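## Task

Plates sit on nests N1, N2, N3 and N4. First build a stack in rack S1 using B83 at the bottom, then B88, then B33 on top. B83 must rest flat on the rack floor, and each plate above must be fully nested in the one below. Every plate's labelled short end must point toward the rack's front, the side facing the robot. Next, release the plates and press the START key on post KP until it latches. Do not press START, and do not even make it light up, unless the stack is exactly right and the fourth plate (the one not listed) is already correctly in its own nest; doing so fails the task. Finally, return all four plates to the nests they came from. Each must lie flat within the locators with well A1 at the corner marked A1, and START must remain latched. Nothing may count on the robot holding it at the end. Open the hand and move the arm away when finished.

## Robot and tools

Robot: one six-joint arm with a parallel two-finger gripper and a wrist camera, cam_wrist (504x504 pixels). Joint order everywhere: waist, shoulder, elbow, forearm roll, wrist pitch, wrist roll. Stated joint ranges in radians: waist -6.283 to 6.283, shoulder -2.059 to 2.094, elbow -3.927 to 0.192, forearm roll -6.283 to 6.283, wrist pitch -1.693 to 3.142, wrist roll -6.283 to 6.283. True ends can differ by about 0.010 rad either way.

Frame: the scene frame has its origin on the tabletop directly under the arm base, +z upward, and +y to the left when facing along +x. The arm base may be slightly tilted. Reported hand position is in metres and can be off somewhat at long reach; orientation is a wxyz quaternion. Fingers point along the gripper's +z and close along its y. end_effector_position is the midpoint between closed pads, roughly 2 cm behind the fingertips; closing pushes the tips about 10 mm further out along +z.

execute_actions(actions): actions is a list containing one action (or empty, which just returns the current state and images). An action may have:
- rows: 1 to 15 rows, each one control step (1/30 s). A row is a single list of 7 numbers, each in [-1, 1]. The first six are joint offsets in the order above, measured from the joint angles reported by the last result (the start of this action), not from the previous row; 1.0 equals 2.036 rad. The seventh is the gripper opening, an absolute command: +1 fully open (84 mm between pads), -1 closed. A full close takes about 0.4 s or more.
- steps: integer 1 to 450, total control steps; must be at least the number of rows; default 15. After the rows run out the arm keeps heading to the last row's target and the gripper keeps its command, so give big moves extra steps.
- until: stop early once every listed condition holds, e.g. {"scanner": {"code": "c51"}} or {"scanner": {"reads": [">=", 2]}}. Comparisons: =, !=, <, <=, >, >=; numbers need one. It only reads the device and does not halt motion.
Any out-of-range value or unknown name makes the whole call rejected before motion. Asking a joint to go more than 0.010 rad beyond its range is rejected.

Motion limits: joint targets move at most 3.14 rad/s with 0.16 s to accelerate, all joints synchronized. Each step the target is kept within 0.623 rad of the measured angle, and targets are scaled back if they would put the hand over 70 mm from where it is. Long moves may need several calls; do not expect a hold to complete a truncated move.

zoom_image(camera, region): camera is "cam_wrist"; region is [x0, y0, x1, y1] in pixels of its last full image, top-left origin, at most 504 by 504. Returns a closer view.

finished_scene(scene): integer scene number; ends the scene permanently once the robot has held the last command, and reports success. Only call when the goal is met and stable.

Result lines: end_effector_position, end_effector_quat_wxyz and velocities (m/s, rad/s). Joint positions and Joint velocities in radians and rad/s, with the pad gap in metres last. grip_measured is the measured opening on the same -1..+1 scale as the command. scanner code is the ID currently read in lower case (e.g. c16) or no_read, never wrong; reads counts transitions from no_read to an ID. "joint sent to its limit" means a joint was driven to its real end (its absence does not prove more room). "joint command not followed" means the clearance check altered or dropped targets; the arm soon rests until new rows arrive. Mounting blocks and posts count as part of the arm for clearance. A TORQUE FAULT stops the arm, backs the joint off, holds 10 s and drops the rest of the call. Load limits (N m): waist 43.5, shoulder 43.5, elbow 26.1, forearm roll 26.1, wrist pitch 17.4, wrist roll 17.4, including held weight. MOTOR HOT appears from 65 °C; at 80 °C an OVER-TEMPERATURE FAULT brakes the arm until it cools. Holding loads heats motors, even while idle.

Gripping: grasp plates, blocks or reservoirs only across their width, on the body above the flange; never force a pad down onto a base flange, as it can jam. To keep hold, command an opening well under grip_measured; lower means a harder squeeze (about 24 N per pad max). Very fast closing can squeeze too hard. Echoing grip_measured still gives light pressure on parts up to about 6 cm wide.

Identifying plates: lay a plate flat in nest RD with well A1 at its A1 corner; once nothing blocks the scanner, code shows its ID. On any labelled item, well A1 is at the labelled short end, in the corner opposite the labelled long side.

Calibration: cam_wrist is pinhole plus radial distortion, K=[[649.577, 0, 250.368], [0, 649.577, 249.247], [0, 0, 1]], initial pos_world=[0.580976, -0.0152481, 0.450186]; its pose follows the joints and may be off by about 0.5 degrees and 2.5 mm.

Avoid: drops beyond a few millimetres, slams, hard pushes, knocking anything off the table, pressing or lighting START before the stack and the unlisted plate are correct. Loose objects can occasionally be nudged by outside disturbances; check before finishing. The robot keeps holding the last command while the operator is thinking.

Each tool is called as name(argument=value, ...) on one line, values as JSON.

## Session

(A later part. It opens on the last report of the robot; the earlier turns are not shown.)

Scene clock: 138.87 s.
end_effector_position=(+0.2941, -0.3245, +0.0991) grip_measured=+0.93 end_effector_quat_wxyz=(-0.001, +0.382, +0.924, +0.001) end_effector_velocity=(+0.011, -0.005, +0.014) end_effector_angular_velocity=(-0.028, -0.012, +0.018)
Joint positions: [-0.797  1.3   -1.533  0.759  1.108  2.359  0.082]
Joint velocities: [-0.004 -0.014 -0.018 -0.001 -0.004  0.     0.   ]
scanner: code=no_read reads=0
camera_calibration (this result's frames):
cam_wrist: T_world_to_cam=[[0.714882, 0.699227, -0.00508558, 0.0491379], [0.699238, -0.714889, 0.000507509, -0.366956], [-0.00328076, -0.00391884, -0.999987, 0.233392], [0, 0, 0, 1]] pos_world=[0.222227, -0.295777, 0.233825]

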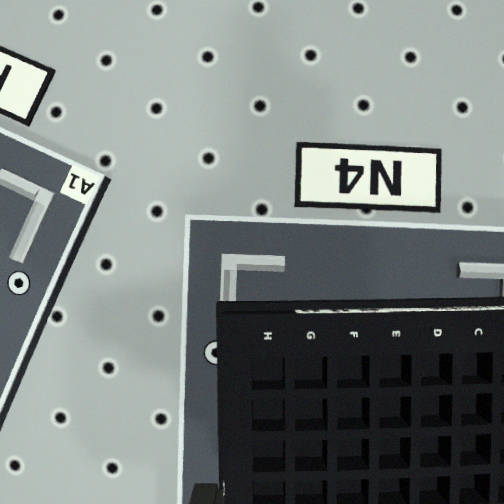

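To H3.

execute_actions(actions=[{"rows":[[0.0447,-0.2824,0.0982,-0.0079,0.1228,-0.0781,0.3]],"steps":22}])

execute_actions(actions=[{"rows":[[0.1075,-0.488,0.296,0.0504,0.0795,-0.1677,0.3]],"steps":35}])

Scene clock: 140.60 s.
end_effector_position=(+0.4105, -0.1466, +0.2268) grip_measured=+0.93 end_effector_quat_wxyz=(-0.003, +0.165, +0.986, +0.003) end_effector_velocity=(+0.001, -0.001, -0.000) end_effector_angular_velocity=(+0.001, -0.000, +0.001)
Joint positions: [-0.706  0.73  -1.328  0.742  1.358  2.2    0.082]
Joint velocities: [-0.     0.005 -0.006  0.     0.001 -0.001  0.   ]
scanner: code=no_read reads=0
camera_calibration (this result's frames):
cam_wrist: T_world_to_cam=[[0.338308, 0.941035, -0.000080475, 0.0310708], [0.941028, -0.338306, -0.00394063, -0.36422], [-0.0037355, 0.00125742, -0.999992, 0.363181], [0, 0, 0, 1]] pos_world=[0.333586, -0.152913, 0.361746]

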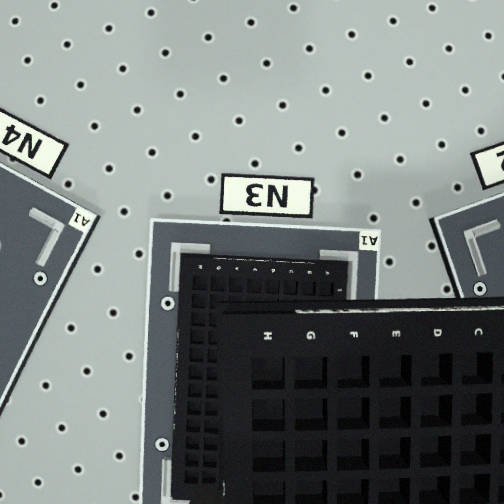

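Scene clock: 141.77 s.
end_effector_position=(+0.3778, +0.1637, +0.2284) grip_measured=+0.93 end_effector_quat_wxyz=(-0.002, -0.198, +0.980, +0.003) end_effector_velocity=(+0.001, +0.002, +0.001) end_effector_angular_velocity=(-0.002, -0.003, +0.006)
Joint positions: [-0.488 -0.262 -0.726  0.845  1.52   1.859  0.082]
Joint velocities: [ 0.001 -0.006 -0.     0.001 -0.    -0.    -0.   ]
scanner: code=no_read reads=0
camera_calibration (this result's frames):
cam_wrist: T_world_to_cam=[[-0.376361, 0.926471, 0.00193694, 0.0220796], [0.926472, 0.376362, -0.000575831, -0.340717], [-0.00126248, 0.0015778, -0.999998, 0.363234], [0, 0, 0, 1]] pos_world=[0.324434, 0.107204, 0.362994]

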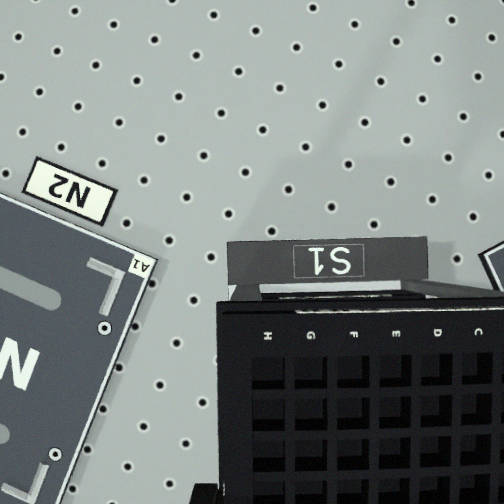

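execute_actions(actions=[{"rows":[[0.0157,-0.0049,0.0054,0.0088,-0.0138,0.0054,0.3],[0.0157,-0.0049,0.0054,0.0088,-0.0138,0.0054,0.3],[0.0157,-0.0049,0.0054,0.0088,-0.0138,0.0054,0.3],[0.0157,-0.0049,0.0054,0.0088,-0.0138,0.0054,0.3],[0.0157,-0.0049,0.0054,0.0088,-0.0138,0.0054,0.3],[0.0157,-0.0049,0.0054,0.0088,-0.0138,0.0054,0.3],[0.0157,-0.0049,0.0054,0.0088,-0.0138,0.0054,0.3],[0.0157,-0.0049,0.0054,0.0088,-0.0138,0.0054,0.3],[0.0285,-0.0049,0.0142,0.0162,-0.0275,0.0049,0.3]],"steps":22}])

Scene clock: 145.23 s.
end_effector_position=(+0.3828, +0.1686, +0.2104) grip_measured=+0.93 end_effector_quat_wxyz=(+0.000, -0.201, +0.979, +0.001) end_effector_velocity=(-0.001, -0.000, -0.001) end_effector_angular_velocity=(+0.002, +0.002, -0.002)
Joint positions: [-0.43  -0.272 -0.697  0.878  1.464  1.869  0.082]
Joint velocities: [0.001 0.001 0.002 0.    0.001 0.    0.   ]
scanner: code=no_read reads=0
camera_calibration (this result's frames):
cam_wrist: T_world_to_cam=[[-0.382793, 0.923823, -0.00446809, 0.0237485], [0.923821, 0.382809, 0.00354503, -0.348175], [0.00498541, -0.0027707, -0.999984, 0.343558], [0, 0, 0, 1]] pos_world=[0.32903, 0.112297, 0.344893]

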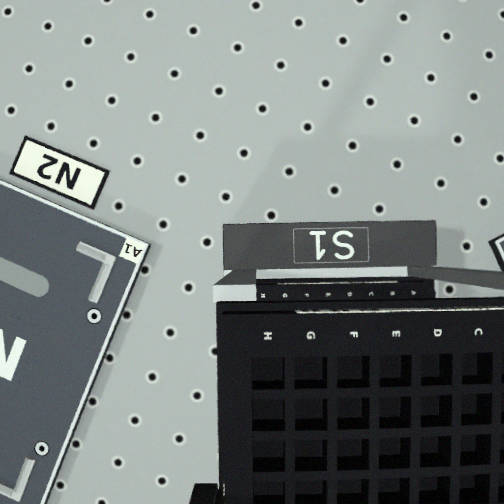

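zoom_image(camera="cam_wrist", region=[190, 260, 290, 360])

Region (190, 260, 290, 360) of cam_wrist's 504x504 image, scaled by 5.040, with more detail than that image has.

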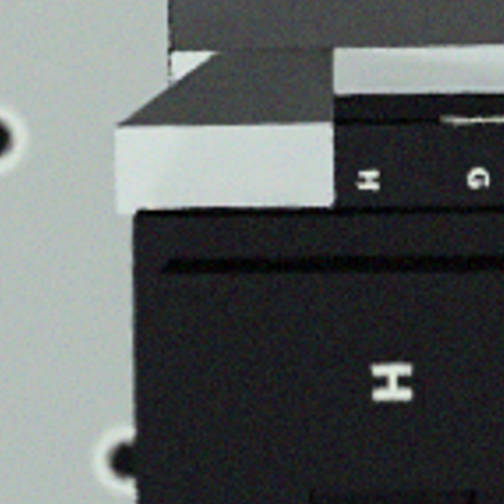

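execute_actions(actions=[{"rows":[[0.0002,0.0005,-0.001,-0.0003,0.0002,0.0004,0.3],[0.0002,0.0005,-0.001,-0.0003,0.0002,0.0004,0.3],[0.0002,0.0005,-0.001,-0.0003,0.0002,0.0004,0.3],[0.0002,0.0005,-0.001,-0.0003,0.0002,0.0004,0.3],[0.0067,0.0005,0.0034,0.0034,-0.0066,0.0002,0.3],[0.0067,0.0005,0.0034,0.0034,-0.0066,0.0002,0.3],[0.0067,0.0005,0.0034,0.0034,-0.0066,0.0002,0.3],[0.0131,0.0005,0.0077,0.0071,-0.0134,0,0.3]],"steps":20}])

zoom_image(camera="cam_wrist", region=[190, 260, 290, 360])

Scene clock: 150.20 s.
end_effector_position=(+0.3836, +0.1688, +0.2006) grip_measured=+0.93 end_effector_quat_wxyz=(+0.000, -0.202, +0.979, +0.000) end_effector_velocity=(+0.000, +0.000, -0.000) end_effector_angular_velocity=(+0.001, -0.000, -0.000)
Joint positions: [-0.403 -0.271 -0.681  0.892  1.436  1.869  0.082]
Joint velocities: [ 0.     0.    -0.     0.001  0.001  0.    -0.   ]
scanner: code=no_read reads=0
camera_calibration (this result's frames):
cam_wrist: T_world_to_cam=[[-0.383775, 0.923415, -0.00460839, 0.0242488], [0.923416, 0.38379, 0.00287236, -0.348796], [0.00442103, -0.00315313, -0.999985, 0.334072], [0, 0, 0, 1]] pos_world=[0.329913, 0.112526, 0.335181]

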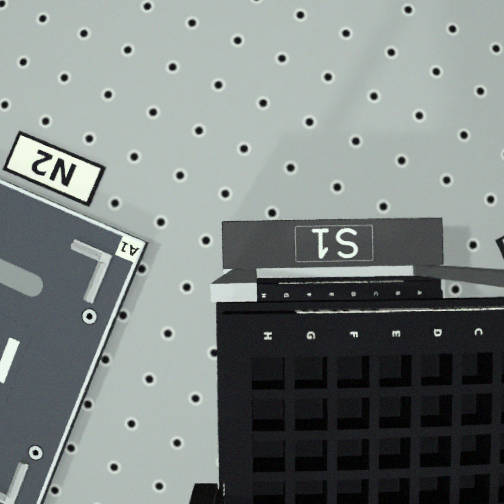

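Region (190, 260, 290, 360) of cam_wrist's 504x504 image, scaled by 5.040, with more detail than that image has.

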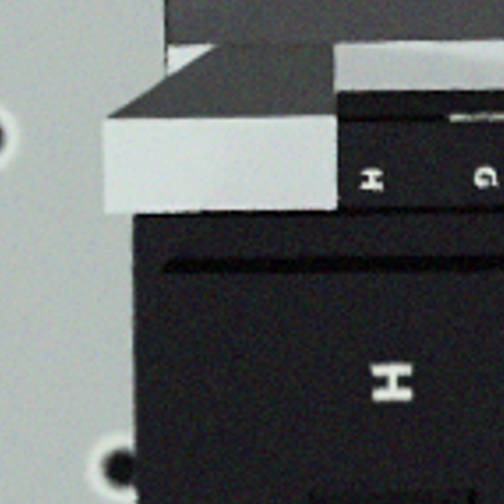

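execute_actions(actions=[{"rows":[[0.0064,0,0.0045,0.0038,-0.0068,-0.0003,0.3],[0.0128,-0.0002,0.0089,0.0076,-0.0136,-0.0005,0.3],[0.0192,-0.0003,0.0134,0.0115,-0.0204,-0.0008,0.3],[0.0256,-0.0004,0.0178,0.0153,-0.0272,-0.0011,0.3],[0.0391,0.0012,0.0251,0.024,-0.0409,-0.0023,0.3],[0.0526,0.0031,0.0322,0.0328,-0.0545,-0.0036,0.3],[0.0662,0.0054,0.039,0.0418,-0.0682,-0.0051,0.3],[0.0786,0.0086,0.0439,0.0507,-0.0803,-0.0071,0.3],[0.091,0.0121,0.0485,0.0597,-0.0923,-0.0092,0.3],[0.1033,0.016,0.0528,0.0688,-0.1044,-0.0114,0.3],[0.1157,0.0202,0.0567,0.0781,-0.1164,-0.0138,0.3],[0.1252,0.0238,0.0595,0.0859,-0.1252,-0.0164,0.3],[0.1347,0.0277,0.062,0.0938,-0.134,-0.019,0.3],[0.1441,0.0316,0.0642,0.1017,-0.1428,-0.0217,0.3]],"steps":28}])

Scene clock: 155.87 s.
end_effector_position=(+0.3827, +0.1694, +0.0960) grip_measured=+0.93 end_effector_quat_wxyz=(+0.001, -0.203, +0.979, +0.001) end_effector_velocity=(-0.000, -0.000, -0.001) end_effector_angular_velocity=(-0.000, +0.000, -0.001)
Joint positions: [-0.111 -0.207 -0.551  1.099  1.146  1.825  0.082]
Joint velocities: [ 0.002  0.001  0.001  0.001 -0.002  0.    -0.   ]
scanner: code=no_read reads=0
camera_calibration (this result's frames):
cam_wrist: T_world_to_cam=[[-0.384756, 0.923008, -0.00445341, 0.0233085], [0.923003, 0.384773, 0.00395775, -0.348008], [0.00536658, -0.00258775, -0.999982, 0.228991], [0, 0, 0, 1]] pos_world=[0.328951, 0.112983, 0.230468]

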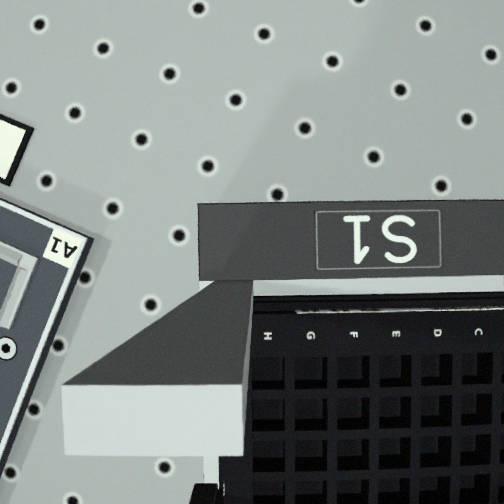

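Down 4 mm, then release.

execute_actions(actions=[{"rows":[[0.003,0.0015,0.0004,0.0025,-0.0026,-0.0008,0.3],[0.003,0.0015,0.0004,0.0025,-0.0026,-0.0008,0.3],[0.0058,0.0029,0.0008,0.005,-0.0052,-0.0017,0.3],[0.0058,0.0029,0.0008,0.005,-0.0052,-0.0017,0.3],[0.0058,0.0029,0.0008,0.005,-0.0052,-0.0017,0.3],[0.0058,0.0029,0.0008,0.005,-0.0052,-0.0017,0.3],[0.0058,0.0029,0.0008,0.005,-0.0052,-0.0017,0.3],[0.0058,0.0029,0.0008,0.005,-0.0052,-0.0017,0.3],[0.0058,0.0029,0.0008,0.005,-0.0052,-0.0017,0.3],[0.0058,0.0029,0.0008,0.005,-0.0052,-0.0017,0.3],[0.0058,0.0029,0.0008,0.005,-0.0052,-0.0017,0.3],[0.0058,0.0029,0.0008,0.005,-0.0052,-0.0017,1]],"steps":22}])

Scene clock: 158.90 s.
end_effector_position=(+0.3826, +0.1693, +0.0919) grip_measured=+1.00 end_effector_quat_wxyz=(+0.000, -0.202, +0.979, +0.001) end_effector_velocity=(+0.001, +0.001, +0.001) end_effector_angular_velocity=(+0.000, -0.003, +0.002)
Joint positions: [-0.099 -0.201 -0.549  1.109  1.136  1.821  0.084]
Joint velocities: [-0.    -0.001 -0.002  0.001  0.    -0.     0.   ]
scanner: code=no_read reads=0
camera_calibration (this result's frames):
cam_wrist: T_world_to_cam=[[-0.384364, 0.923172, -0.00413783, 0.0231229], [0.923168, 0.384378, 0.00364343, -0.347829], [0.00495401, -0.00241951, -0.999985, 0.224996], [0, 0, 0, 1]] pos_world=[0.328878, 0.112896, 0.226356]

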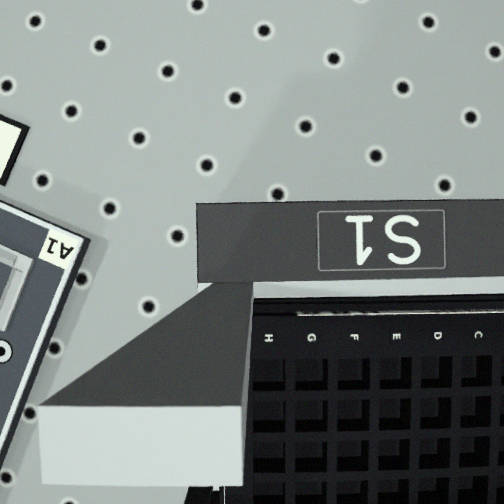

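execute_actions(actions=[{"rows":[[-0.011,-0.005,-0.0025,-0.0095,0.0102,0.0033,1],[-0.0224,-0.0097,-0.0052,-0.019,0.0206,0.0066,1],[-0.0336,-0.0142,-0.0081,-0.0284,0.031,0.0098,1],[-0.0584,-0.0223,-0.0163,-0.0468,0.0551,0.0144,1],[-0.0832,-0.029,-0.0258,-0.0647,0.0792,0.0185,1],[-0.1035,-0.0325,-0.0358,-0.0782,0.0997,0.0206,1],[-0.1237,-0.035,-0.0466,-0.0913,0.1202,0.0224,1],[-0.143,-0.035,-0.0595,-0.1025,0.1407,0.023,1],[-0.1626,-0.035,-0.0727,-0.1135,0.1611,0.0236,1],[-0.1908,-0.0332,-0.0889,-0.1294,0.1885,0.0185,1]],"steps":18}])

execute_actions(actions=[{"rows":[[-0.1075,0.488,-0.296,-0.0504,-0.0795,0.1677,1]],"steps":30}])

Scene clock: 162.63 s.
end_effector_position=(+0.3791, +0.1657, +0.2295) grip_measured=+1.00 end_effector_quat_wxyz=(-0.001, -0.201, +0.980, +0.001) end_effector_velocity=(-0.007, +0.001, -0.009) end_effector_angular_velocity=(+0.018, +0.026, -0.007)
Joint positions: [-0.486 -0.268 -0.728  0.846  1.519  1.859  0.084]
Joint velocities: [ 0.011  0.006  0.013 -0.002  0.011 -0.001 -0.   ]
scanner: code=no_read reads=0
camera_calibration (this result's frames):
cam_wrist: T_world_to_cam=[[-0.382677, 0.923879, -0.00243999, 0.024549], [0.923879, 0.382681, 0.00162194, -0.34329], [0.00243222, -0.00163357, -0.999996, 0.363461], [0, 0, 0, 1]] pos_world=[0.325668, 0.109284, 0.364076]

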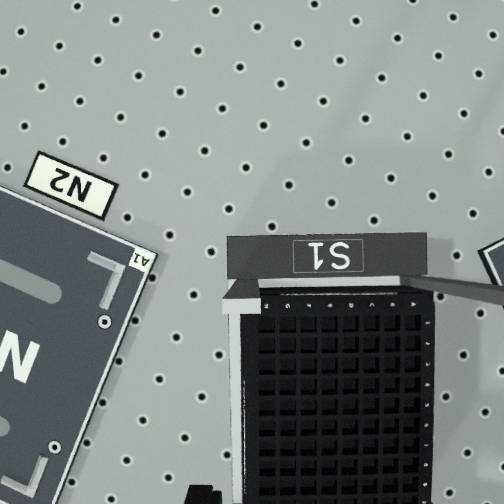

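Scene clock: 163.63 s.
end_effector_position=(+0.4150, -0.1444, +0.2306) grip_measured=+1.00 end_effector_quat_wxyz=(+0.000, +0.161, +0.987, -0.001) end_effector_velocity=(-0.017, -0.004, -0.016) end_effector_angular_velocity=(+0.033, +0.019, -0.035)
Joint positions: [-0.704  0.721 -1.332  0.744  1.357  2.2    0.084]
Joint velocities: [-0.003  0.025  0.026 -0.003  0.001  0.    -0.   ]
scanner: code=no_read reads=0
camera_calibration (this result's frames):
cam_wrist: T_world_to_cam=[[0.329111, 0.944269, -0.00654788, 0.0332664], [0.944291, -0.329097, 0.00313961, -0.369421], [0.000809749, -0.00721638, -0.999974, 0.36389], [0, 0, 0, 1]] pos_world=[0.337598, -0.150362, 0.365258]

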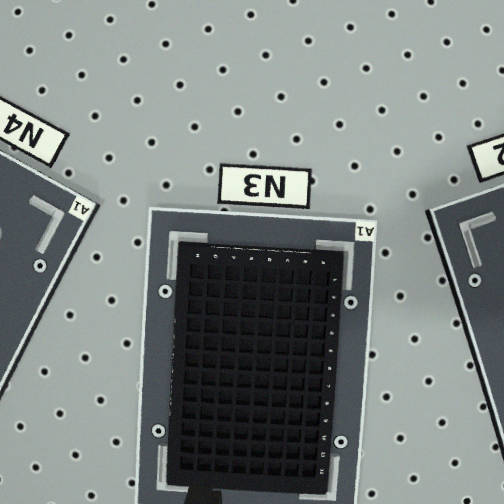

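execute_actions(actions=[{"rows":[[0.0971,0.0876,0.0675,0.1217,-0.1311,-0.0604,1],[0.0971,0.0876,0.0675,0.1217,-0.1311,-0.0604,1],[0.0971,0.0876,0.0675,0.1217,-0.1311,-0.0604,1],[0.0971,0.0876,0.0675,0.1217,-0.1311,-0.0604,1],[0.0971,0.0876,0.0675,0.1217,-0.1311,-0.0604,1],[0.0971,0.0876,0.0675,0.1217,-0.1311,-0.0604,1],[0.0971,0.0876,0.0675,0.1217,-0.1311,-0.0604,1],[0.0971,0.0876,0.0675,0.1217,-0.1311,-0.0604,1],[0.0971,0.0876,0.0675,0.1217,-0.1311,-0.0604,1],[0.0971,0.0876,0.0675,0.1217,-0.1311,-0.0604,1],[0.0971,0.0876,0.0675,0.1217,-0.1311,-0.0604,1],[0.0971,0.0876,0.0675,0.1217,-0.1311,-0.0604,1],[0.0971,0.0876,0.0675,0.1217,-0.1311,-0.0604,1],[0.0971,0.0876,0.0675,0.1217,-0.1311,-0.0604,1],[0.1161,0.1018,0.0665,0.1439,-0.1432,-0.0693,1]],"steps":28}])

Scene clock: 171.60 s.
end_effector_position=(+0.3908, -0.1741, +0.0575) grip_measured=+1.00 end_effector_quat_wxyz=(+0.000, +0.196, +0.981, +0.000) end_effector_velocity=(-0.006, +0.001, -0.005) end_effector_angular_velocity=(+0.010, +0.009, -0.009)
Joint positions: [-0.468  0.928 -1.197  1.037  1.066  2.059  0.084]
Joint velocities: [ 0.003  0.006  0.008  0.     0.002 -0.001 -0.   ]
scanner: code=no_read reads=0
camera_calibration (this result's frames):
cam_wrist: T_world_to_cam=[[0.396303, 0.918104, -0.00534861, 0.0373165], [0.91812, -0.396294, 0.00262936, -0.357203], [0.0002944, -0.00595268, -0.999982, 0.190975], [0, 0, 0, 1]] pos_world=[0.313111, -0.174681, 0.19211]

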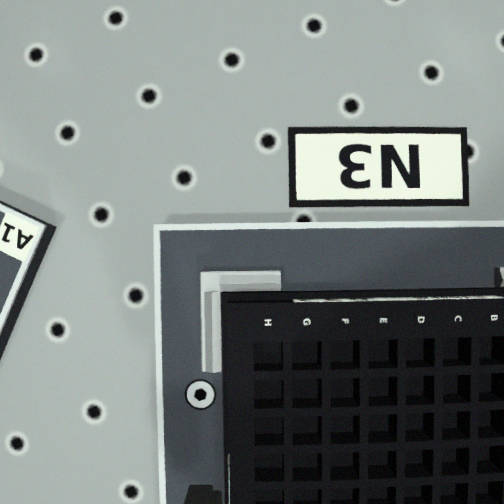

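execute_actions(actions=[{"rows":[[0,-0.0024,0.0036,0.0006,-0.0006,-0.0012,1],[0,-0.0024,0.0036,0.0006,-0.0006,-0.0012,1],[0,-0.0024,0.0036,0.0006,-0.0006,-0.0012,1],[0,-0.0024,0.0036,0.0006,-0.0006,-0.0012,1],[0,-0.0024,0.0036,0.0006,-0.0006,-0.0012,1],[0,-0.0024,0.0036,0.0006,-0.0006,-0.0012,1],[0.0044,0.0009,0.0034,0.0061,-0.0031,-0.0037,1],[0.0044,0.0009,0.0034,0.0061,-0.0031,-0.0037,1],[0.0089,0.0042,0.0033,0.0116,-0.0057,-0.0062,1],[0.0089,0.0042,0.0033,0.0116,-0.0057,-0.0062,1],[0.0133,0.0075,0.0031,0.0171,-0.0082,-0.0087,1]],"steps":24}])

Scene clock: 183.43 s.
end_effector_position=(+0.3894, -0.1730, +0.0432) grip_measured=+1.00 end_effector_quat_wxyz=(+0.000, +0.196, +0.981, +0.000) end_effector_velocity=(-0.001, +0.000, -0.001) end_effector_angular_velocity=(+0.002, +0.001, -0.002)
Joint positions: [-0.441  0.943 -1.191  1.072  1.049  2.041  0.084]
Joint velocities: [ 0.001  0.001  0.001  0.     0.001 -0.    -0.   ]
scanner: code=no_read reads=0
camera_calibration (this result's frames):
cam_wrist: T_world_to_cam=[[0.396148, 0.918171, -0.00540292, 0.036862], [0.918186, -0.396139, 0.0028155, -0.355437], [0.000444805, -0.00607625, -0.999981, 0.176557], [0, 0, 0, 1]] pos_world=[0.311676, -0.173575, 0.177754]

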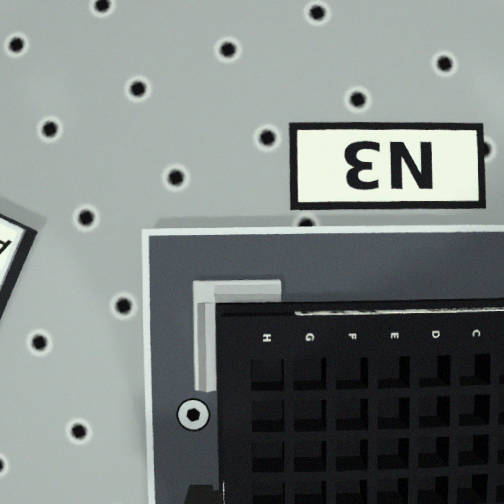

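Good. 1 mm lower, close.

execute_actions(actions=[{"rows":[[0.0009,0.0007,0,0.0011,-0.0005,-0.0005,1],[0.0009,0.0007,0,0.0011,-0.0005,-0.0005,1],[0.0009,0.0007,0,0.0011,-0.0005,-0.0005,1],[0.0009,0.0007,0,0.0011,-0.0005,-0.0005,1],[0.0009,0.0007,0,0.0011,-0.0005,-0.0005,1],[0.0009,0.0007,0,0.0011,-0.0005,-0.0005,0.3]],"steps":16}])

execute_actions(actions=[{"rows":[[-0.007,-0.005,0.0003,-0.0083,0.004,0.0038,0.3],[-0.007,-0.005,0.0003,-0.0083,0.004,0.0038,0.3],[-0.007,-0.005,0.0003,-0.0083,0.004,0.0038,0.3],[-0.0133,-0.0099,0.0005,-0.0165,0.0076,0.0075,0.3],[-0.0133,-0.0099,0.0005,-0.0165,0.0076,0.0075,0.3],[-0.0266,-0.0198,0.001,-0.033,0.0152,0.015,0.3],[-0.0266,-0.0198,0.001,-0.033,0.0152,0.015,0.3],[-0.0266,-0.0198,0.001,-0.033,0.0152,0.015,0.3],[-0.131,-0.108,-0.0697,-0.1626,0.1523,0.0786,0.3]],"steps":26}])

Scene clock: 187.83 s.
end_effector_position=(+0.3894, -0.1731, +0.0422) grip_measured=+0.93 end_effector_quat_wxyz=(+0.000, +0.196, +0.981, +0.000) end_effector_velocity=(+0.000, -0.000, -0.000) end_effector_angular_velocity=(+0.000, -0.000, -0.000)
Joint positions: [-0.44   0.944 -1.191  1.074  1.048  2.04   0.082]
Joint velocities: [-0.  0. -0.  0.  0. -0.  0.]
scanner: code=no_read reads=0
camera_calibration (this result's frames):
cam_wrist: T_world_to_cam=[[0.396163, 0.918164, -0.00542346, 0.0368759], [0.91818, -0.396153, 0.00287007, -0.355423], [0.000486674, -0.00611673, -0.999981, 0.175595], [0, 0, 0, 1]] pos_world=[0.311648, -0.173586, 0.176812]

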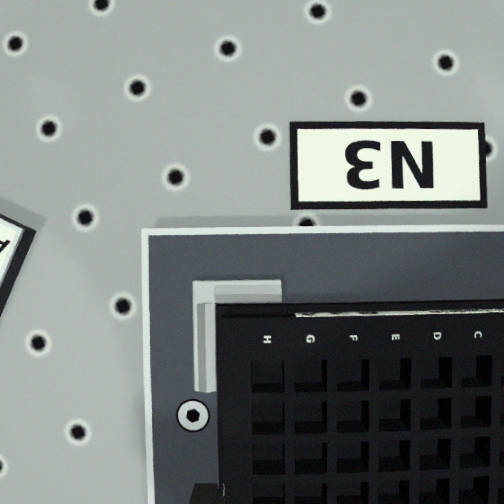

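Scene clock: 188.70 s.
end_effector_position=(+0.4119, -0.1454, +0.2272) grip_measured=+0.93 end_effector_quat_wxyz=(-0.003, +0.164, +0.986, +0.003) end_effector_velocity=(+0.016, -0.001, +0.020) end_effector_angular_velocity=(-0.039, -0.024, +0.031)
Joint positions: [-0.704  0.727 -1.329  0.743  1.358  2.2    0.082]
Joint velocities: [-0.006 -0.017 -0.035 -0.001 -0.003  0.     0.   ]
scanner: code=no_read reads=0
camera_calibration (this result's frames):
cam_wrist: T_world_to_cam=[[0.33532, 0.942103, -0.00120245, 0.0311264], [0.942098, -0.335322, -0.00325715, -0.365328], [-0.00347178, -0.0000406347, -0.999994, 0.363294], [0, 0, 0, 1]] pos_world=[0.334999, -0.151812, 0.362139]

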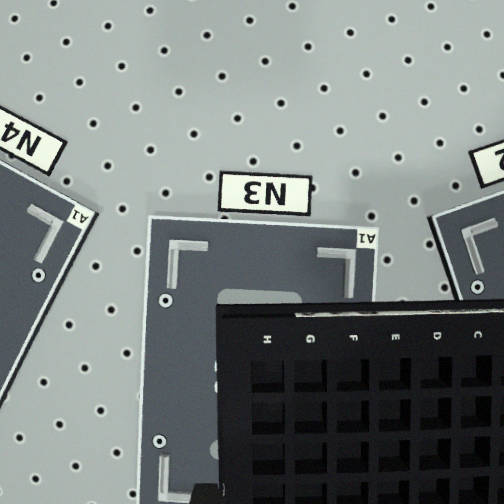

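execute_actions(actions=[{"rows":[[0.1085,-0.4902,0.2927,0.0516,0.0796,-0.1621,0.3]],"steps":36}])

Scene clock: 191.30 s.
end_effector_position=(+0.3810, +0.1678, +0.2305) grip_measured=+0.93 end_effector_quat_wxyz=(+0.000, -0.199, +0.980, +0.001) end_effector_velocity=(+0.001, +0.002, +0.001) end_effector_angular_velocity=(-0.002, -0.002, +0.006)
Joint positions: [-0.484 -0.27  -0.733  0.848  1.52   1.87   0.082]
Joint velocities: [ 0.001 -0.005 -0.001  0.     0.001 -0.    -0.   ]
scanner: code=no_read reads=0
camera_calibration (this result's frames):
cam_wrist: T_world_to_cam=[[-0.378012, 0.925793, -0.00374967, 0.0215244], [0.925791, 0.378023, 0.00310253, -0.346081], [0.00428977, -0.00229862, -0.999988, 0.363881], [0, 0, 0, 1]] pos_world=[0.326974, 0.111736, 0.365031]

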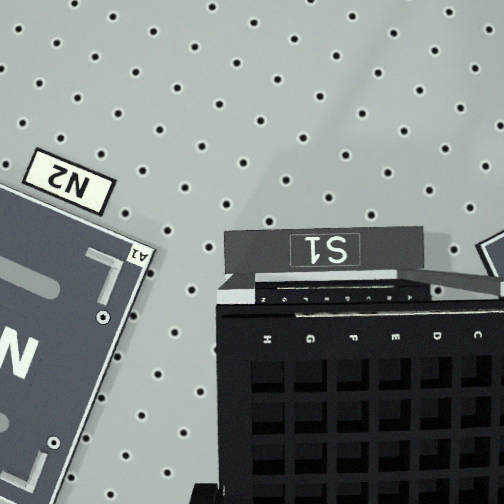

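execute_actions(actions=[{"rows":[[0.0265,-0.001,0.0177,0.0147,-0.0275,-0.0005,0.3]],"steps":16}])

zoom_image(camera="cam_wrist", region=[190, 260, 290, 360])

Scene clock: 193.17 s.
end_effector_position=(+0.3828, +0.1687, +0.2102) grip_measured=+0.93 end_effector_quat_wxyz=(+0.000, -0.201, +0.980, +0.001) end_effector_velocity=(-0.001, -0.000, -0.001) end_effector_angular_velocity=(+0.001, +0.002, -0.002)
Joint positions: [-0.43  -0.272 -0.697  0.878  1.464  1.869  0.082]
Joint velocities: [ 0.001  0.     0.002 -0.     0.     0.001 -0.   ]
scanner: code=no_read reads=0
camera_calibration (this result's frames):
cam_wrist: T_world_to_cam=[[-0.382101, 0.924114, -0.00354905, 0.0231476], [0.924109, 0.382112, 0.00351147, -0.348141], [0.00460113, -0.00193797, -0.999988, 0.343409], [0, 0, 0, 1]] pos_world=[0.328985, 0.112304, 0.344709]

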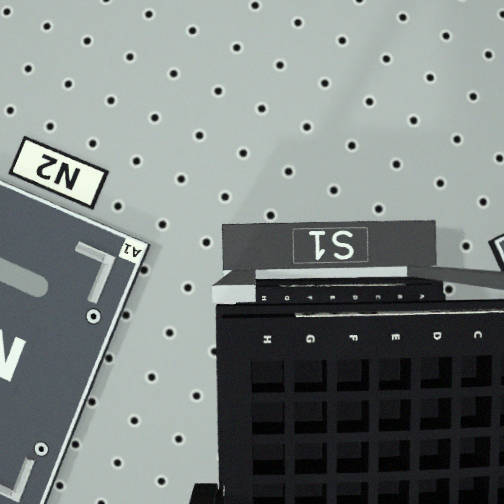

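Region (190, 260, 290, 360) of cam_wrist's 504x504 image, scaled by 5.040, with more detail than that image has.

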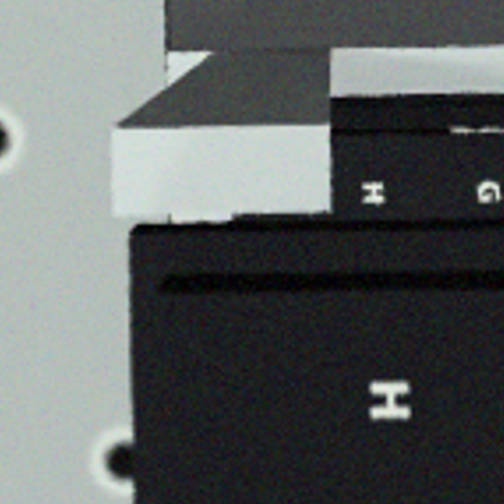

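execute_actions(actions=[{"rows":[[0.005,0,0.0034,0.0028,-0.0052,-0.0001,0.3],[0.01,0,0.0068,0.0056,-0.0104,-0.0003,0.3],[0.015,-0.0001,0.0102,0.0084,-0.0157,-0.0004,0.3],[0.02,-0.0002,0.0136,0.0113,-0.021,-0.0006,0.3],[0.0294,-0.0002,0.0199,0.0167,-0.0309,-0.0009,0.3],[0.0389,-0.0001,0.0261,0.0222,-0.0409,-0.0012,0.3],[0.0524,0.0014,0.0336,0.0309,-0.0546,-0.0025,0.3],[0.0659,0.0033,0.0408,0.0398,-0.0683,-0.0039,0.3],[0.0793,0.0056,0.0475,0.049,-0.082,-0.0054,0.3],[0.0917,0.0087,0.0526,0.0579,-0.0941,-0.0075,0.3],[0.104,0.0121,0.0574,0.067,-0.1062,-0.0097,0.3],[0.1164,0.0159,0.0618,0.0762,-0.1183,-0.012,0.3],[0.1287,0.02,0.0659,0.0855,-0.1303,-0.0144,0.3],[0.1353,0.0227,0.0675,0.0908,-0.1364,-0.0161,0.3],[0.1419,0.0254,0.069,0.0962,-0.1425,-0.0179,0.3]],"steps":30}])

execute_actions(actions=[{"rows":[[0.0029,0.0013,0.0006,0.0024,-0.0026,-0.0008,0.3],[0.0029,0.0013,0.0006,0.0024,-0.0026,-0.0008,0.3],[0.0029,0.0013,0.0006,0.0024,-0.0026,-0.0008,0.3],[0.0029,0.0013,0.0006,0.0024,-0.0026,-0.0008,0.3],[0.0029,0.0013,0.0006,0.0024,-0.0026,-0.0008,0.3],[0.0029,0.0013,0.0006,0.0024,-0.0026,-0.0008,0.3],[0.0029,0.0013,0.0006,0.0024,-0.0026,-0.0008,0.3],[0.0029,0.0013,0.0006,0.0024,-0.0026,-0.0008,0.3],[0.0029,0.0013,0.0006,0.0024,-0.0026,-0.0008,0.3],[0.0029,0.0013,0.0006,0.0024,-0.0026,-0.0008,1]],"steps":20}])

Scene clock: 201.77 s.
end_effector_position=(+0.3824, +0.1693, +0.1063) grip_measured=+0.93 end_effector_quat_wxyz=(+0.000, -0.202, +0.979, +0.001) end_effector_velocity=(+0.000, -0.000, -0.001) end_effector_angular_velocity=(-0.001, -0.000, +0.001)
Joint positions: [-0.141 -0.22  -0.557  1.074  1.174  1.833  0.082]
Joint velocities: [ 0.003  0.002 -0.001  0.002 -0.003 -0.001  0.   ]
scanner: code=no_read reads=0
camera_calibration (this result's frames):
cam_wrist: T_world_to_cam=[[-0.384089, 0.923288, -0.00384485, 0.0230009], [0.923283, 0.384102, 0.00378681, -0.347743], [0.00497313, -0.00209542, -0.999985, 0.239361], [0, 0, 0, 1]] pos_world=[0.328709, 0.112834, 0.240763]

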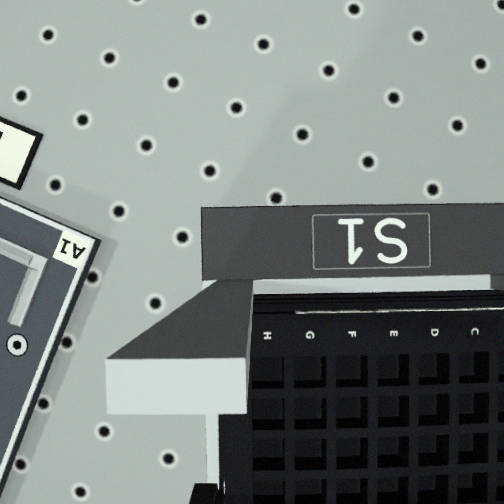

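Scene clock: 202.43 s.
end_effector_position=(+0.3822, +0.1692, +0.1040) grip_measured=+1.00 end_effector_quat_wxyz=(+0.000, -0.202, +0.979, +0.001) end_effector_velocity=(+0.002, +0.001, +0.001) end_effector_angular_velocity=(-0.000, -0.004, +0.002)
Joint positions: [-0.135 -0.217 -0.555  1.079  1.169  1.831  0.084]
Joint velocities: [-0.001 -0.002 -0.003  0.     0.001  0.001  0.   ]
scanner: code=no_read reads=0
camera_calibration (this result's frames):
cam_wrist: T_world_to_cam=[[-0.383766, 0.923425, -0.00323961, 0.0227463], [0.923421, 0.383776, 0.00327459, -0.347428], [0.00426712, -0.00173485, -0.999989, 0.237321], [0, 0, 0, 1]] pos_world=[0.328539, 0.112742, 0.23853]

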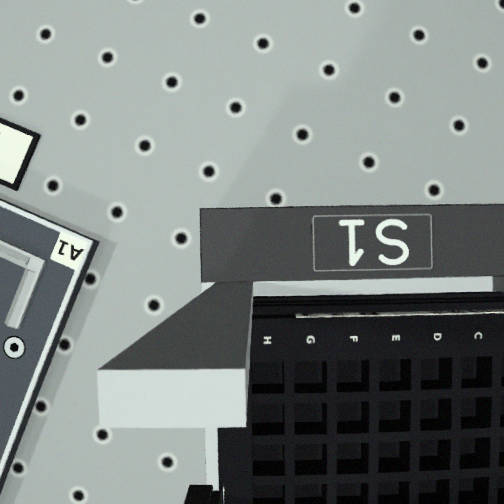

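execute_actions(actions=[{"rows":[[-0.008,-0.0035,-0.0018,-0.0067,0.0073,0.0022,1],[-0.016,-0.0066,-0.004,-0.0134,0.0147,0.0044,1],[-0.032,-0.012,-0.0095,-0.0258,0.0305,0.0078,1],[-0.049,-0.017,-0.016,-0.038,0.0468,0.0109,1],[-0.0655,-0.0211,-0.0228,-0.05,0.063,0.0136,1],[-0.086,-0.0246,-0.0329,-0.0634,0.0835,0.0157,1],[-0.106,-0.0271,-0.0437,-0.0765,0.104,0.0175,1],[-0.1255,-0.0271,-0.0567,-0.0877,0.1245,0.0181,1],[-0.145,-0.027,-0.0697,-0.0987,0.1449,0.0187,1],[-0.171,-0.026,-0.0874,-0.1135,0.1724,0.0192,1]],"steps":18}])

execute_actions(actions=[{"rows":[[-0.005,-0.285,0.05,0.0187,0.158,-0.04,1]],"steps":24}])

execute_actions(actions=[{"rows":[[0.0226,-0.1454,0.1788,0.0997,0.2525,0.1788,1]],"steps":24}])

Scene clock: 206.10 s.
end_effector_position=(+0.3804, +0.1678, +0.2297) grip_measured=+1.00 end_effector_quat_wxyz=(-0.001, -0.199, +0.980, +0.001) end_effector_velocity=(-0.009, -0.000, -0.010) end_effector_angular_velocity=(+0.022, +0.029, -0.014)
Joint positions: [-0.482 -0.27  -0.731  0.848  1.52   1.87   0.084]
Joint velocities: [ 0.01   0.008  0.018 -0.002  0.011  0.001  0.   ]
scanner: code=no_read reads=0
camera_calibration (this result's frames):
cam_wrist: T_world_to_cam=[[-0.377629, 0.925954, -0.00252304, 0.0208742], [0.925953, 0.377634, 0.00193026, -0.345311], [0.00274012, -0.0016073, -0.999995, 0.363526], [0, 0, 0, 1]] pos_world=[0.326629, 0.111657, 0.364244]

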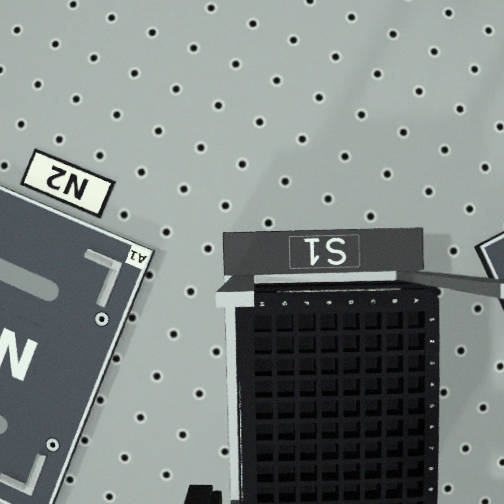

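Scene clock: 206.90 s.
end_effector_position=(+0.2957, +0.3255, +0.2498) grip_measured=+1.00 end_effector_quat_wxyz=(-0.000, -0.407, +0.913, +0.003) end_effector_velocity=(-0.001, +0.004, +0.001) end_effector_angular_velocity=(-0.005, -0.004, +0.012)
Joint positions: [-0.493 -0.848 -0.629  0.886  1.841  1.789  0.084]
Joint velocities: [ 0.    -0.011 -0.004  0.001  0.003  0.    -0.   ]
scanner: code=no_read reads=0
camera_calibration (this result's frames):
cam_wrist: T_world_to_cam=[[-0.735333, 0.677706, -0.0000852939, 0.0289028], [0.677699, 0.735326, 0.00446725, -0.370091], [0.0030902, 0.00322712, -0.99999, 0.382444], [0, 0, 0, 1]] pos_world=[0.270882, 0.251316, 0.384096]

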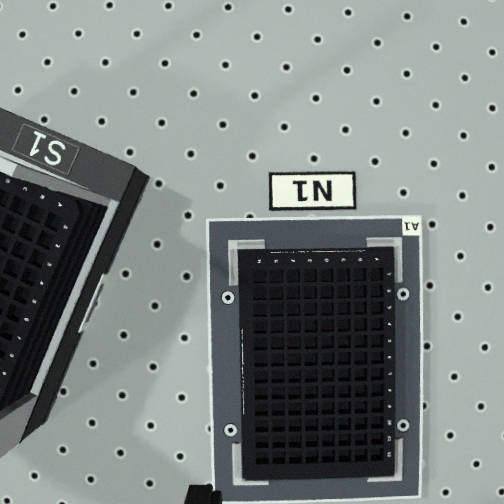

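Scene clock: 207.70 s.
end_effector_position=(+0.1270, +0.4000, +0.1838) grip_measured=+1.00 end_effector_quat_wxyz=(-0.148, -0.259, +0.916, +0.268) end_effector_velocity=(-0.001, -0.000, -0.001) end_effector_angular_velocity=(+0.001, +0.004, -0.001)
Joint positions: [-0.447 -1.143 -0.266  1.089  2.355  2.153  0.084]
Joint velocities: [ 0.001 -0.003  0.005  0.     0.002  0.001 -0.   ]
scanner: code=no_read reads=0
camera_calibration (this result's frames):
cam_wrist: T_world_to_cam=[[-0.386502, 0.731901, 0.561192, -0.314791], [0.828016, 0.543361, -0.138377, -0.226361], [-0.406208, 0.411193, -0.816036, 0.17173], [0, 0, 0, 1]] pos_world=[0.135522, 0.282777, 0.285473]

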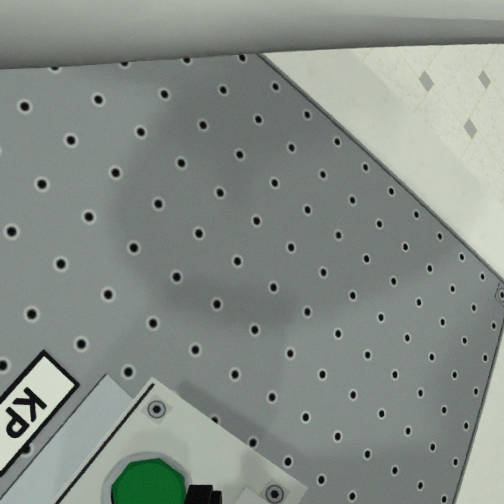

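execute_actions(actions=[{"rows":[[-0.01,0.06,-0.08,-0.045,-0.11,-0.08,1]],"steps":18}])

Scene clock: 210.20 s.
end_effector_position=(+0.1996, +0.3727, +0.2011) grip_measured=+1.00 end_effector_quat_wxyz=(-0.072, -0.327, +0.929, +0.157) end_effector_velocity=(+0.001, +0.000, +0.001) end_effector_angular_velocity=(-0.002, -0.003, +0.001)
Joint positions: [-0.467 -1.022 -0.428  0.998  2.131  1.99   0.084]
Joint velocities: [-0.     0.002 -0.004 -0.001 -0.002 -0.    -0.   ]
scanner: code=no_read reads=0
camera_calibration (this result's frames):
cam_wrist: T_world_to_cam=[[-0.575563, 0.74656, 0.333728, -0.198481], [0.784384, 0.619405, -0.0328433, -0.309994], [-0.231232, 0.242868, -0.942097, 0.279763], [0, 0, 0, 1]] pos_world=[0.193607, 0.272245, 0.319621]

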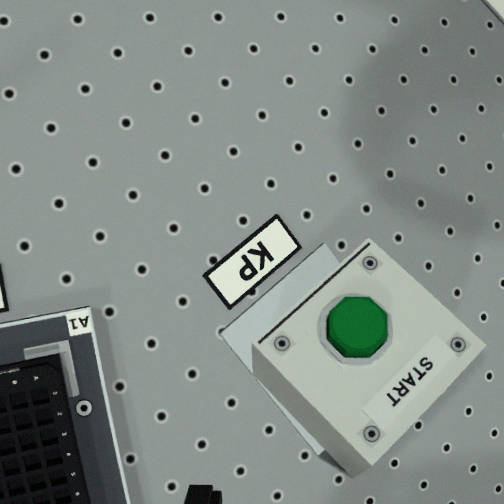

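execute_actions(actions=[{"rows":[[0.2534,0.0201,-0.0432,-0.081,-0.0388,0.08,-1]],"steps":22}])

execute_actions(actions=[{"rows":[[0.09,0.039,0.021,0.019,-0.108,0,-1]],"steps":18}])

Scene clock: 218.60 s.
end_effector_position=(+0.1283, +0.3850, +0.1751) grip_measured=-1.00 end_effector_quat_wxyz=(-0.292, -0.367, +0.874, +0.123) end_effector_velocity=(-0.001, +0.000, -0.000) end_effector_angular_velocity=(+0.000, +0.006, +0.002)
Joint positions: [ 0.048 -0.981 -0.516  0.833  2.052  2.153  0.   ]
Joint velocities: [ 0.005  0.     0.    -0.001  0.001  0.001  0.   ]
scanner: code=no_read reads=0
camera_calibration (this result's frames):
cam_wrist: T_world_to_cam=[[-0.566285, 0.708918, 0.420424, -0.241854], [0.568277, 0.70529, -0.423825, -0.19949], [-0.596978, -0.00108807, -0.802257, 0.352128], [0, 0, 0, 1]] pos_world=[0.18662, 0.312535, 0.29963]

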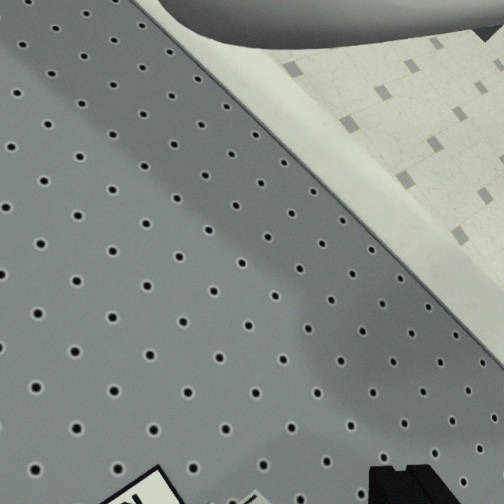

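Scene clock: 219.20 s.
end_effector_position=(+0.1423, +0.3819, +0.1333) grip_measured=-1.00 end_effector_quat_wxyz=(-0.288, -0.381, +0.869, +0.128) end_effector_velocity=(-0.001, -0.001, -0.001) end_effector_angular_velocity=(-0.000, +0.004, -0.003)
Joint positions: [ 0.231 -0.902 -0.473  0.871  1.832  2.153  0.   ]
Joint velocities: [ 0.002  0.002  0.003  0.001 -0.001 -0.     0.   ]
scanner: code=no_read reads=0
camera_calibration (this result's frames):
cam_wrist: T_world_to_cam=[[-0.584518, 0.686643, 0.432273, -0.204724], [0.552981, 0.726994, -0.407053, -0.231303], [-0.59376, 0.00110876, -0.804641, 0.325961], [0, 0, 0, 1]] pos_world=[0.201784, 0.308367, 0.256626]

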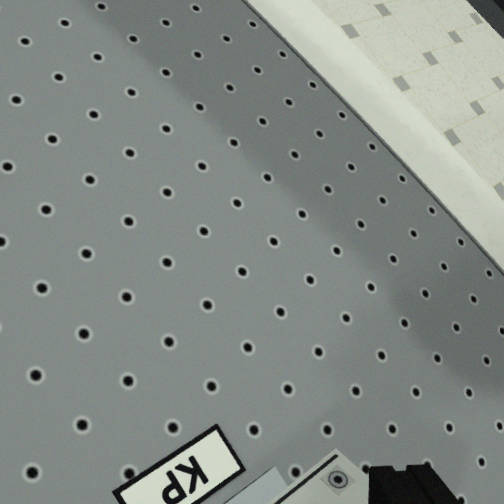

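execute_actions(actions=[{"rows":[[0.0529,0.0072,-0.0012,0.0156,-0.0427,0,-1]],"steps":15}])

Scene clock: 222.00 s.
end_effector_position=(+0.1406, +0.3952, +0.1182) grip_measured=-1.00 end_effector_quat_wxyz=(-0.286, -0.406, +0.857, +0.136) end_effector_velocity=(+0.000, +0.001, +0.000) end_effector_angular_velocity=(+0.001, -0.001, +0.001)
Joint positions: [ 0.338 -0.887 -0.475  0.903  1.746  2.153  0.   ]
Joint velocities: [ 0.001 -0.    -0.001  0.001 -0.001  0.     0.   ]
scanner: code=no_read reads=0
camera_calibration (this result's frames):
cam_wrist: T_world_to_cam=[[-0.614998, 0.643508, 0.455714, -0.189714], [0.516493, 0.765439, -0.383846, -0.258966], [-0.595829, -0.000691888, -0.803111, 0.3136], [0, 0, 0, 1]] pos_world=[0.203933, 0.320523, 0.238908]

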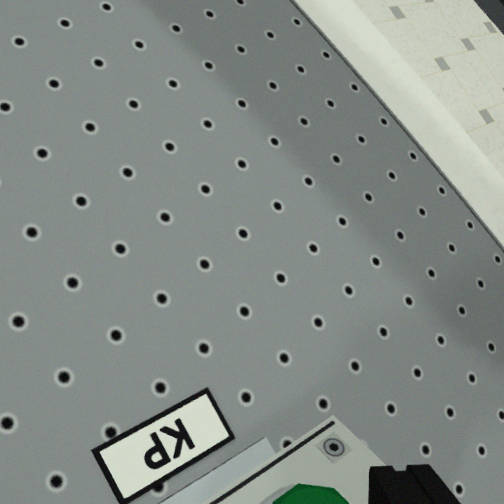

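execute_actions(actions=[{"rows":[[0.013,0.009,0.0062,0.0016,-0.0197,0,-1],[0.013,0.009,0.0062,0.0016,-0.0197,0,-1],[0.013,0.009,0.0062,0.0016,-0.0197,0,-1],[0.013,0.009,0.0062,0.0016,-0.0197,0,-1],[0.0255,0.0141,0.009,0.0041,-0.034,0,-1],[0.0255,0.0141,0.009,0.0041,-0.034,0,-1],[0.0255,0.0141,0.009,0.0041,-0.034,0,-1],[0.0316,0.0167,0.0104,0.0054,-0.0412,0,-1],[0.0316,0.0167,0.0104,0.0054,-0.0412,0,-1],[0.0316,0.0167,0.0104,0.0054,-0.0412,0,-1],[0.0377,0.0193,0.0118,0.0067,-0.0484,0,-1],[0.0377,0.0193,0.0118,0.0067,-0.0484,0,-1],[0.0377,0.0193,0.0118,0.0067,-0.0484,0,-1],[0.0438,0.0219,0.0132,0.008,-0.0556,0,-1]],"steps":25}])

Scene clock: 225.87 s.
end_effector_position=(+0.1409, +0.3917, +0.1005) grip_measured=-1.00 end_effector_quat_wxyz=(-0.294, -0.414, +0.852, +0.128) end_effector_velocity=(+0.000, -0.000, -0.000) end_effector_angular_velocity=(-0.002, +0.003, +0.002)
Joint positions: [ 0.421 -0.846 -0.47   0.897  1.659  2.153  0.   ]
Joint velocities: [ 0.001  0.004 -0.003 -0.002  0.001 -0.     0.   ]
scanner: code=no_read reads=0
camera_calibration (this result's frames):
cam_wrist: T_world_to_cam=[[-0.626539, 0.63489, 0.452066, -0.17385], [0.494188, 0.772134, -0.399483, -0.261149], [-0.602683, -0.0268858, -0.797527, 0.310246], [0, 0, 0, 1]] pos_world=[0.207113, 0.320359, 0.221697]

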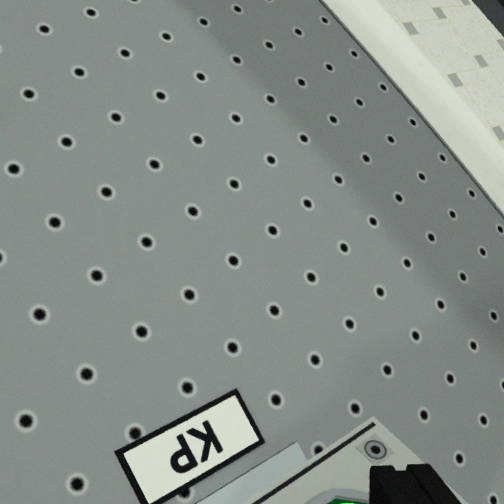

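Bottomed out; back off.

execute_actions(actions=[{"rows":[[-0.0408,-0.0201,-0.0025,0.003,0.0427,0,-1]],"steps":15}])

Scene clock: 227.03 s.
end_effector_position=(+0.1399, +0.3948, +0.1176) grip_measured=-1.00 end_effector_quat_wxyz=(-0.287, -0.405, +0.857, +0.137) end_effector_velocity=(+0.003, +0.003, +0.004) end_effector_angular_velocity=(+0.002, -0.014, +0.012)
Joint positions: [ 0.34  -0.885 -0.474  0.904  1.745  2.153  0.   ]
Joint velocities: [-0.01  -0.011 -0.011 -0.004  0.007 -0.     0.   ]
scanner: code=no_read reads=0
camera_calibration (this result's frames):
cam_wrist: T_world_to_cam=[[-0.612508, 0.644543, 0.457601, -0.190601], [0.516251, 0.764568, -0.385902, -0.25798], [-0.598597, -0.000131097, -0.80105, 0.312676], [0, 0, 0, 1]] pos_world=[0.203605, 0.320134, 0.238133]

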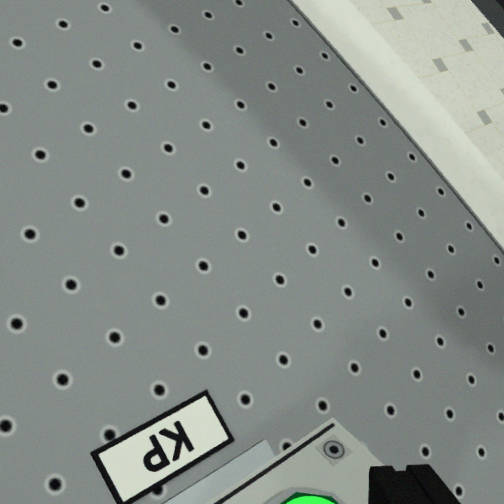

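execute_actions(actions=[{"rows":[[-0.143,-0.047,-0.0206,-0.035,0.151,0,1],[-0.143,-0.047,-0.0206,-0.035,0.151,0,1],[-0.143,-0.047,-0.0206,-0.035,0.151,0,1],[-0.143,-0.047,-0.0206,-0.035,0.151,0,1],[-0.143,-0.047,-0.0206,-0.035,0.151,0,1],[-0.143,-0.047,-0.0206,-0.035,0.151,0,1],[-0.143,-0.047,-0.0206,-0.035,0.151,0,1],[-0.143,-0.047,-0.0206,-0.035,0.151,0,1],[-0.409,0.0177,-0.0766,-0.0088,0.0476,-0.1788,1]],"steps":30}])

execute_actions(actions=[{"rows":[[0.005,0.284,-0.0506,-0.0187,-0.158,0.04,1]],"steps":26}])

Scene clock: 230.27 s.
end_effector_position=(+0.2952, +0.3262, +0.2497) grip_measured=+1.00 end_effector_quat_wxyz=(-0.001, -0.408, +0.913, +0.003) end_effector_velocity=(+0.002, -0.001, +0.002) end_effector_angular_velocity=(-0.003, -0.008, -0.001)
Joint positions: [-0.491 -0.85  -0.63   0.886  1.843  1.789  0.084]
Joint velocities: [-0.006  0.002 -0.003 -0.    -0.003 -0.001  0.   ]
scanner: code=no_read reads=0
camera_calibration (this result's frames):
cam_wrist: T_world_to_cam=[[-0.73691, 0.67599, 0.000822514, 0.0287921], [0.67599, 0.736906, 0.00266907, -0.369821], [0.00119815, 0.00252287, -0.999996, 0.383141], [0, 0, 0, 1]] pos_world=[0.270754, 0.252094, 0.384103]

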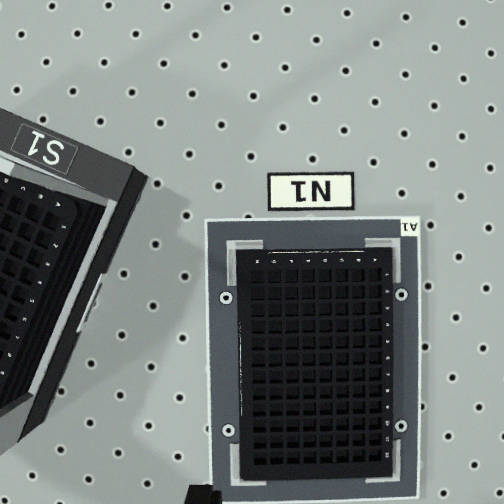

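Scene clock: 231.13 s.
end_effector_position=(+0.3807, +0.1692, +0.2301) grip_measured=+1.00 end_effector_quat_wxyz=(-0.001, -0.201, +0.980, +0.001) end_effector_velocity=(-0.001, -0.002, -0.002) end_effector_angular_velocity=(+0.003, +0.003, -0.008)
Joint positions: [-0.481 -0.273 -0.733  0.848  1.521  1.87   0.084]
Joint velocities: [-0.     0.008  0.001 -0.    -0.001  0.     0.   ]
scanner: code=no_read reads=0
camera_calibration (this result's frames):
cam_wrist: T_world_to_cam=[[-0.381521, 0.924353, -0.00349368, 0.0216903], [0.924358, 0.381526, 0.000841396, -0.345896], [0.00211068, -0.0029084, -0.999994, 0.364455], [0, 0, 0, 1]] pos_world=[0.327238, 0.112979, 0.364819]

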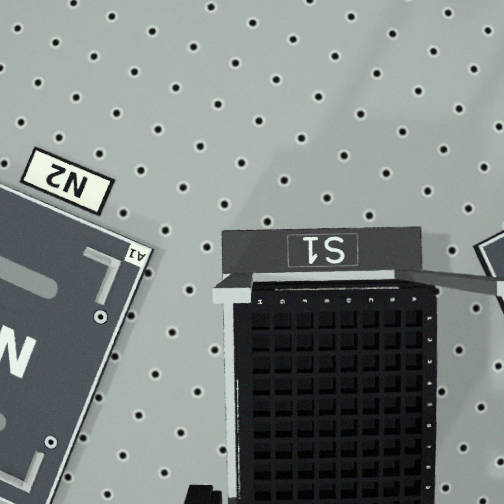

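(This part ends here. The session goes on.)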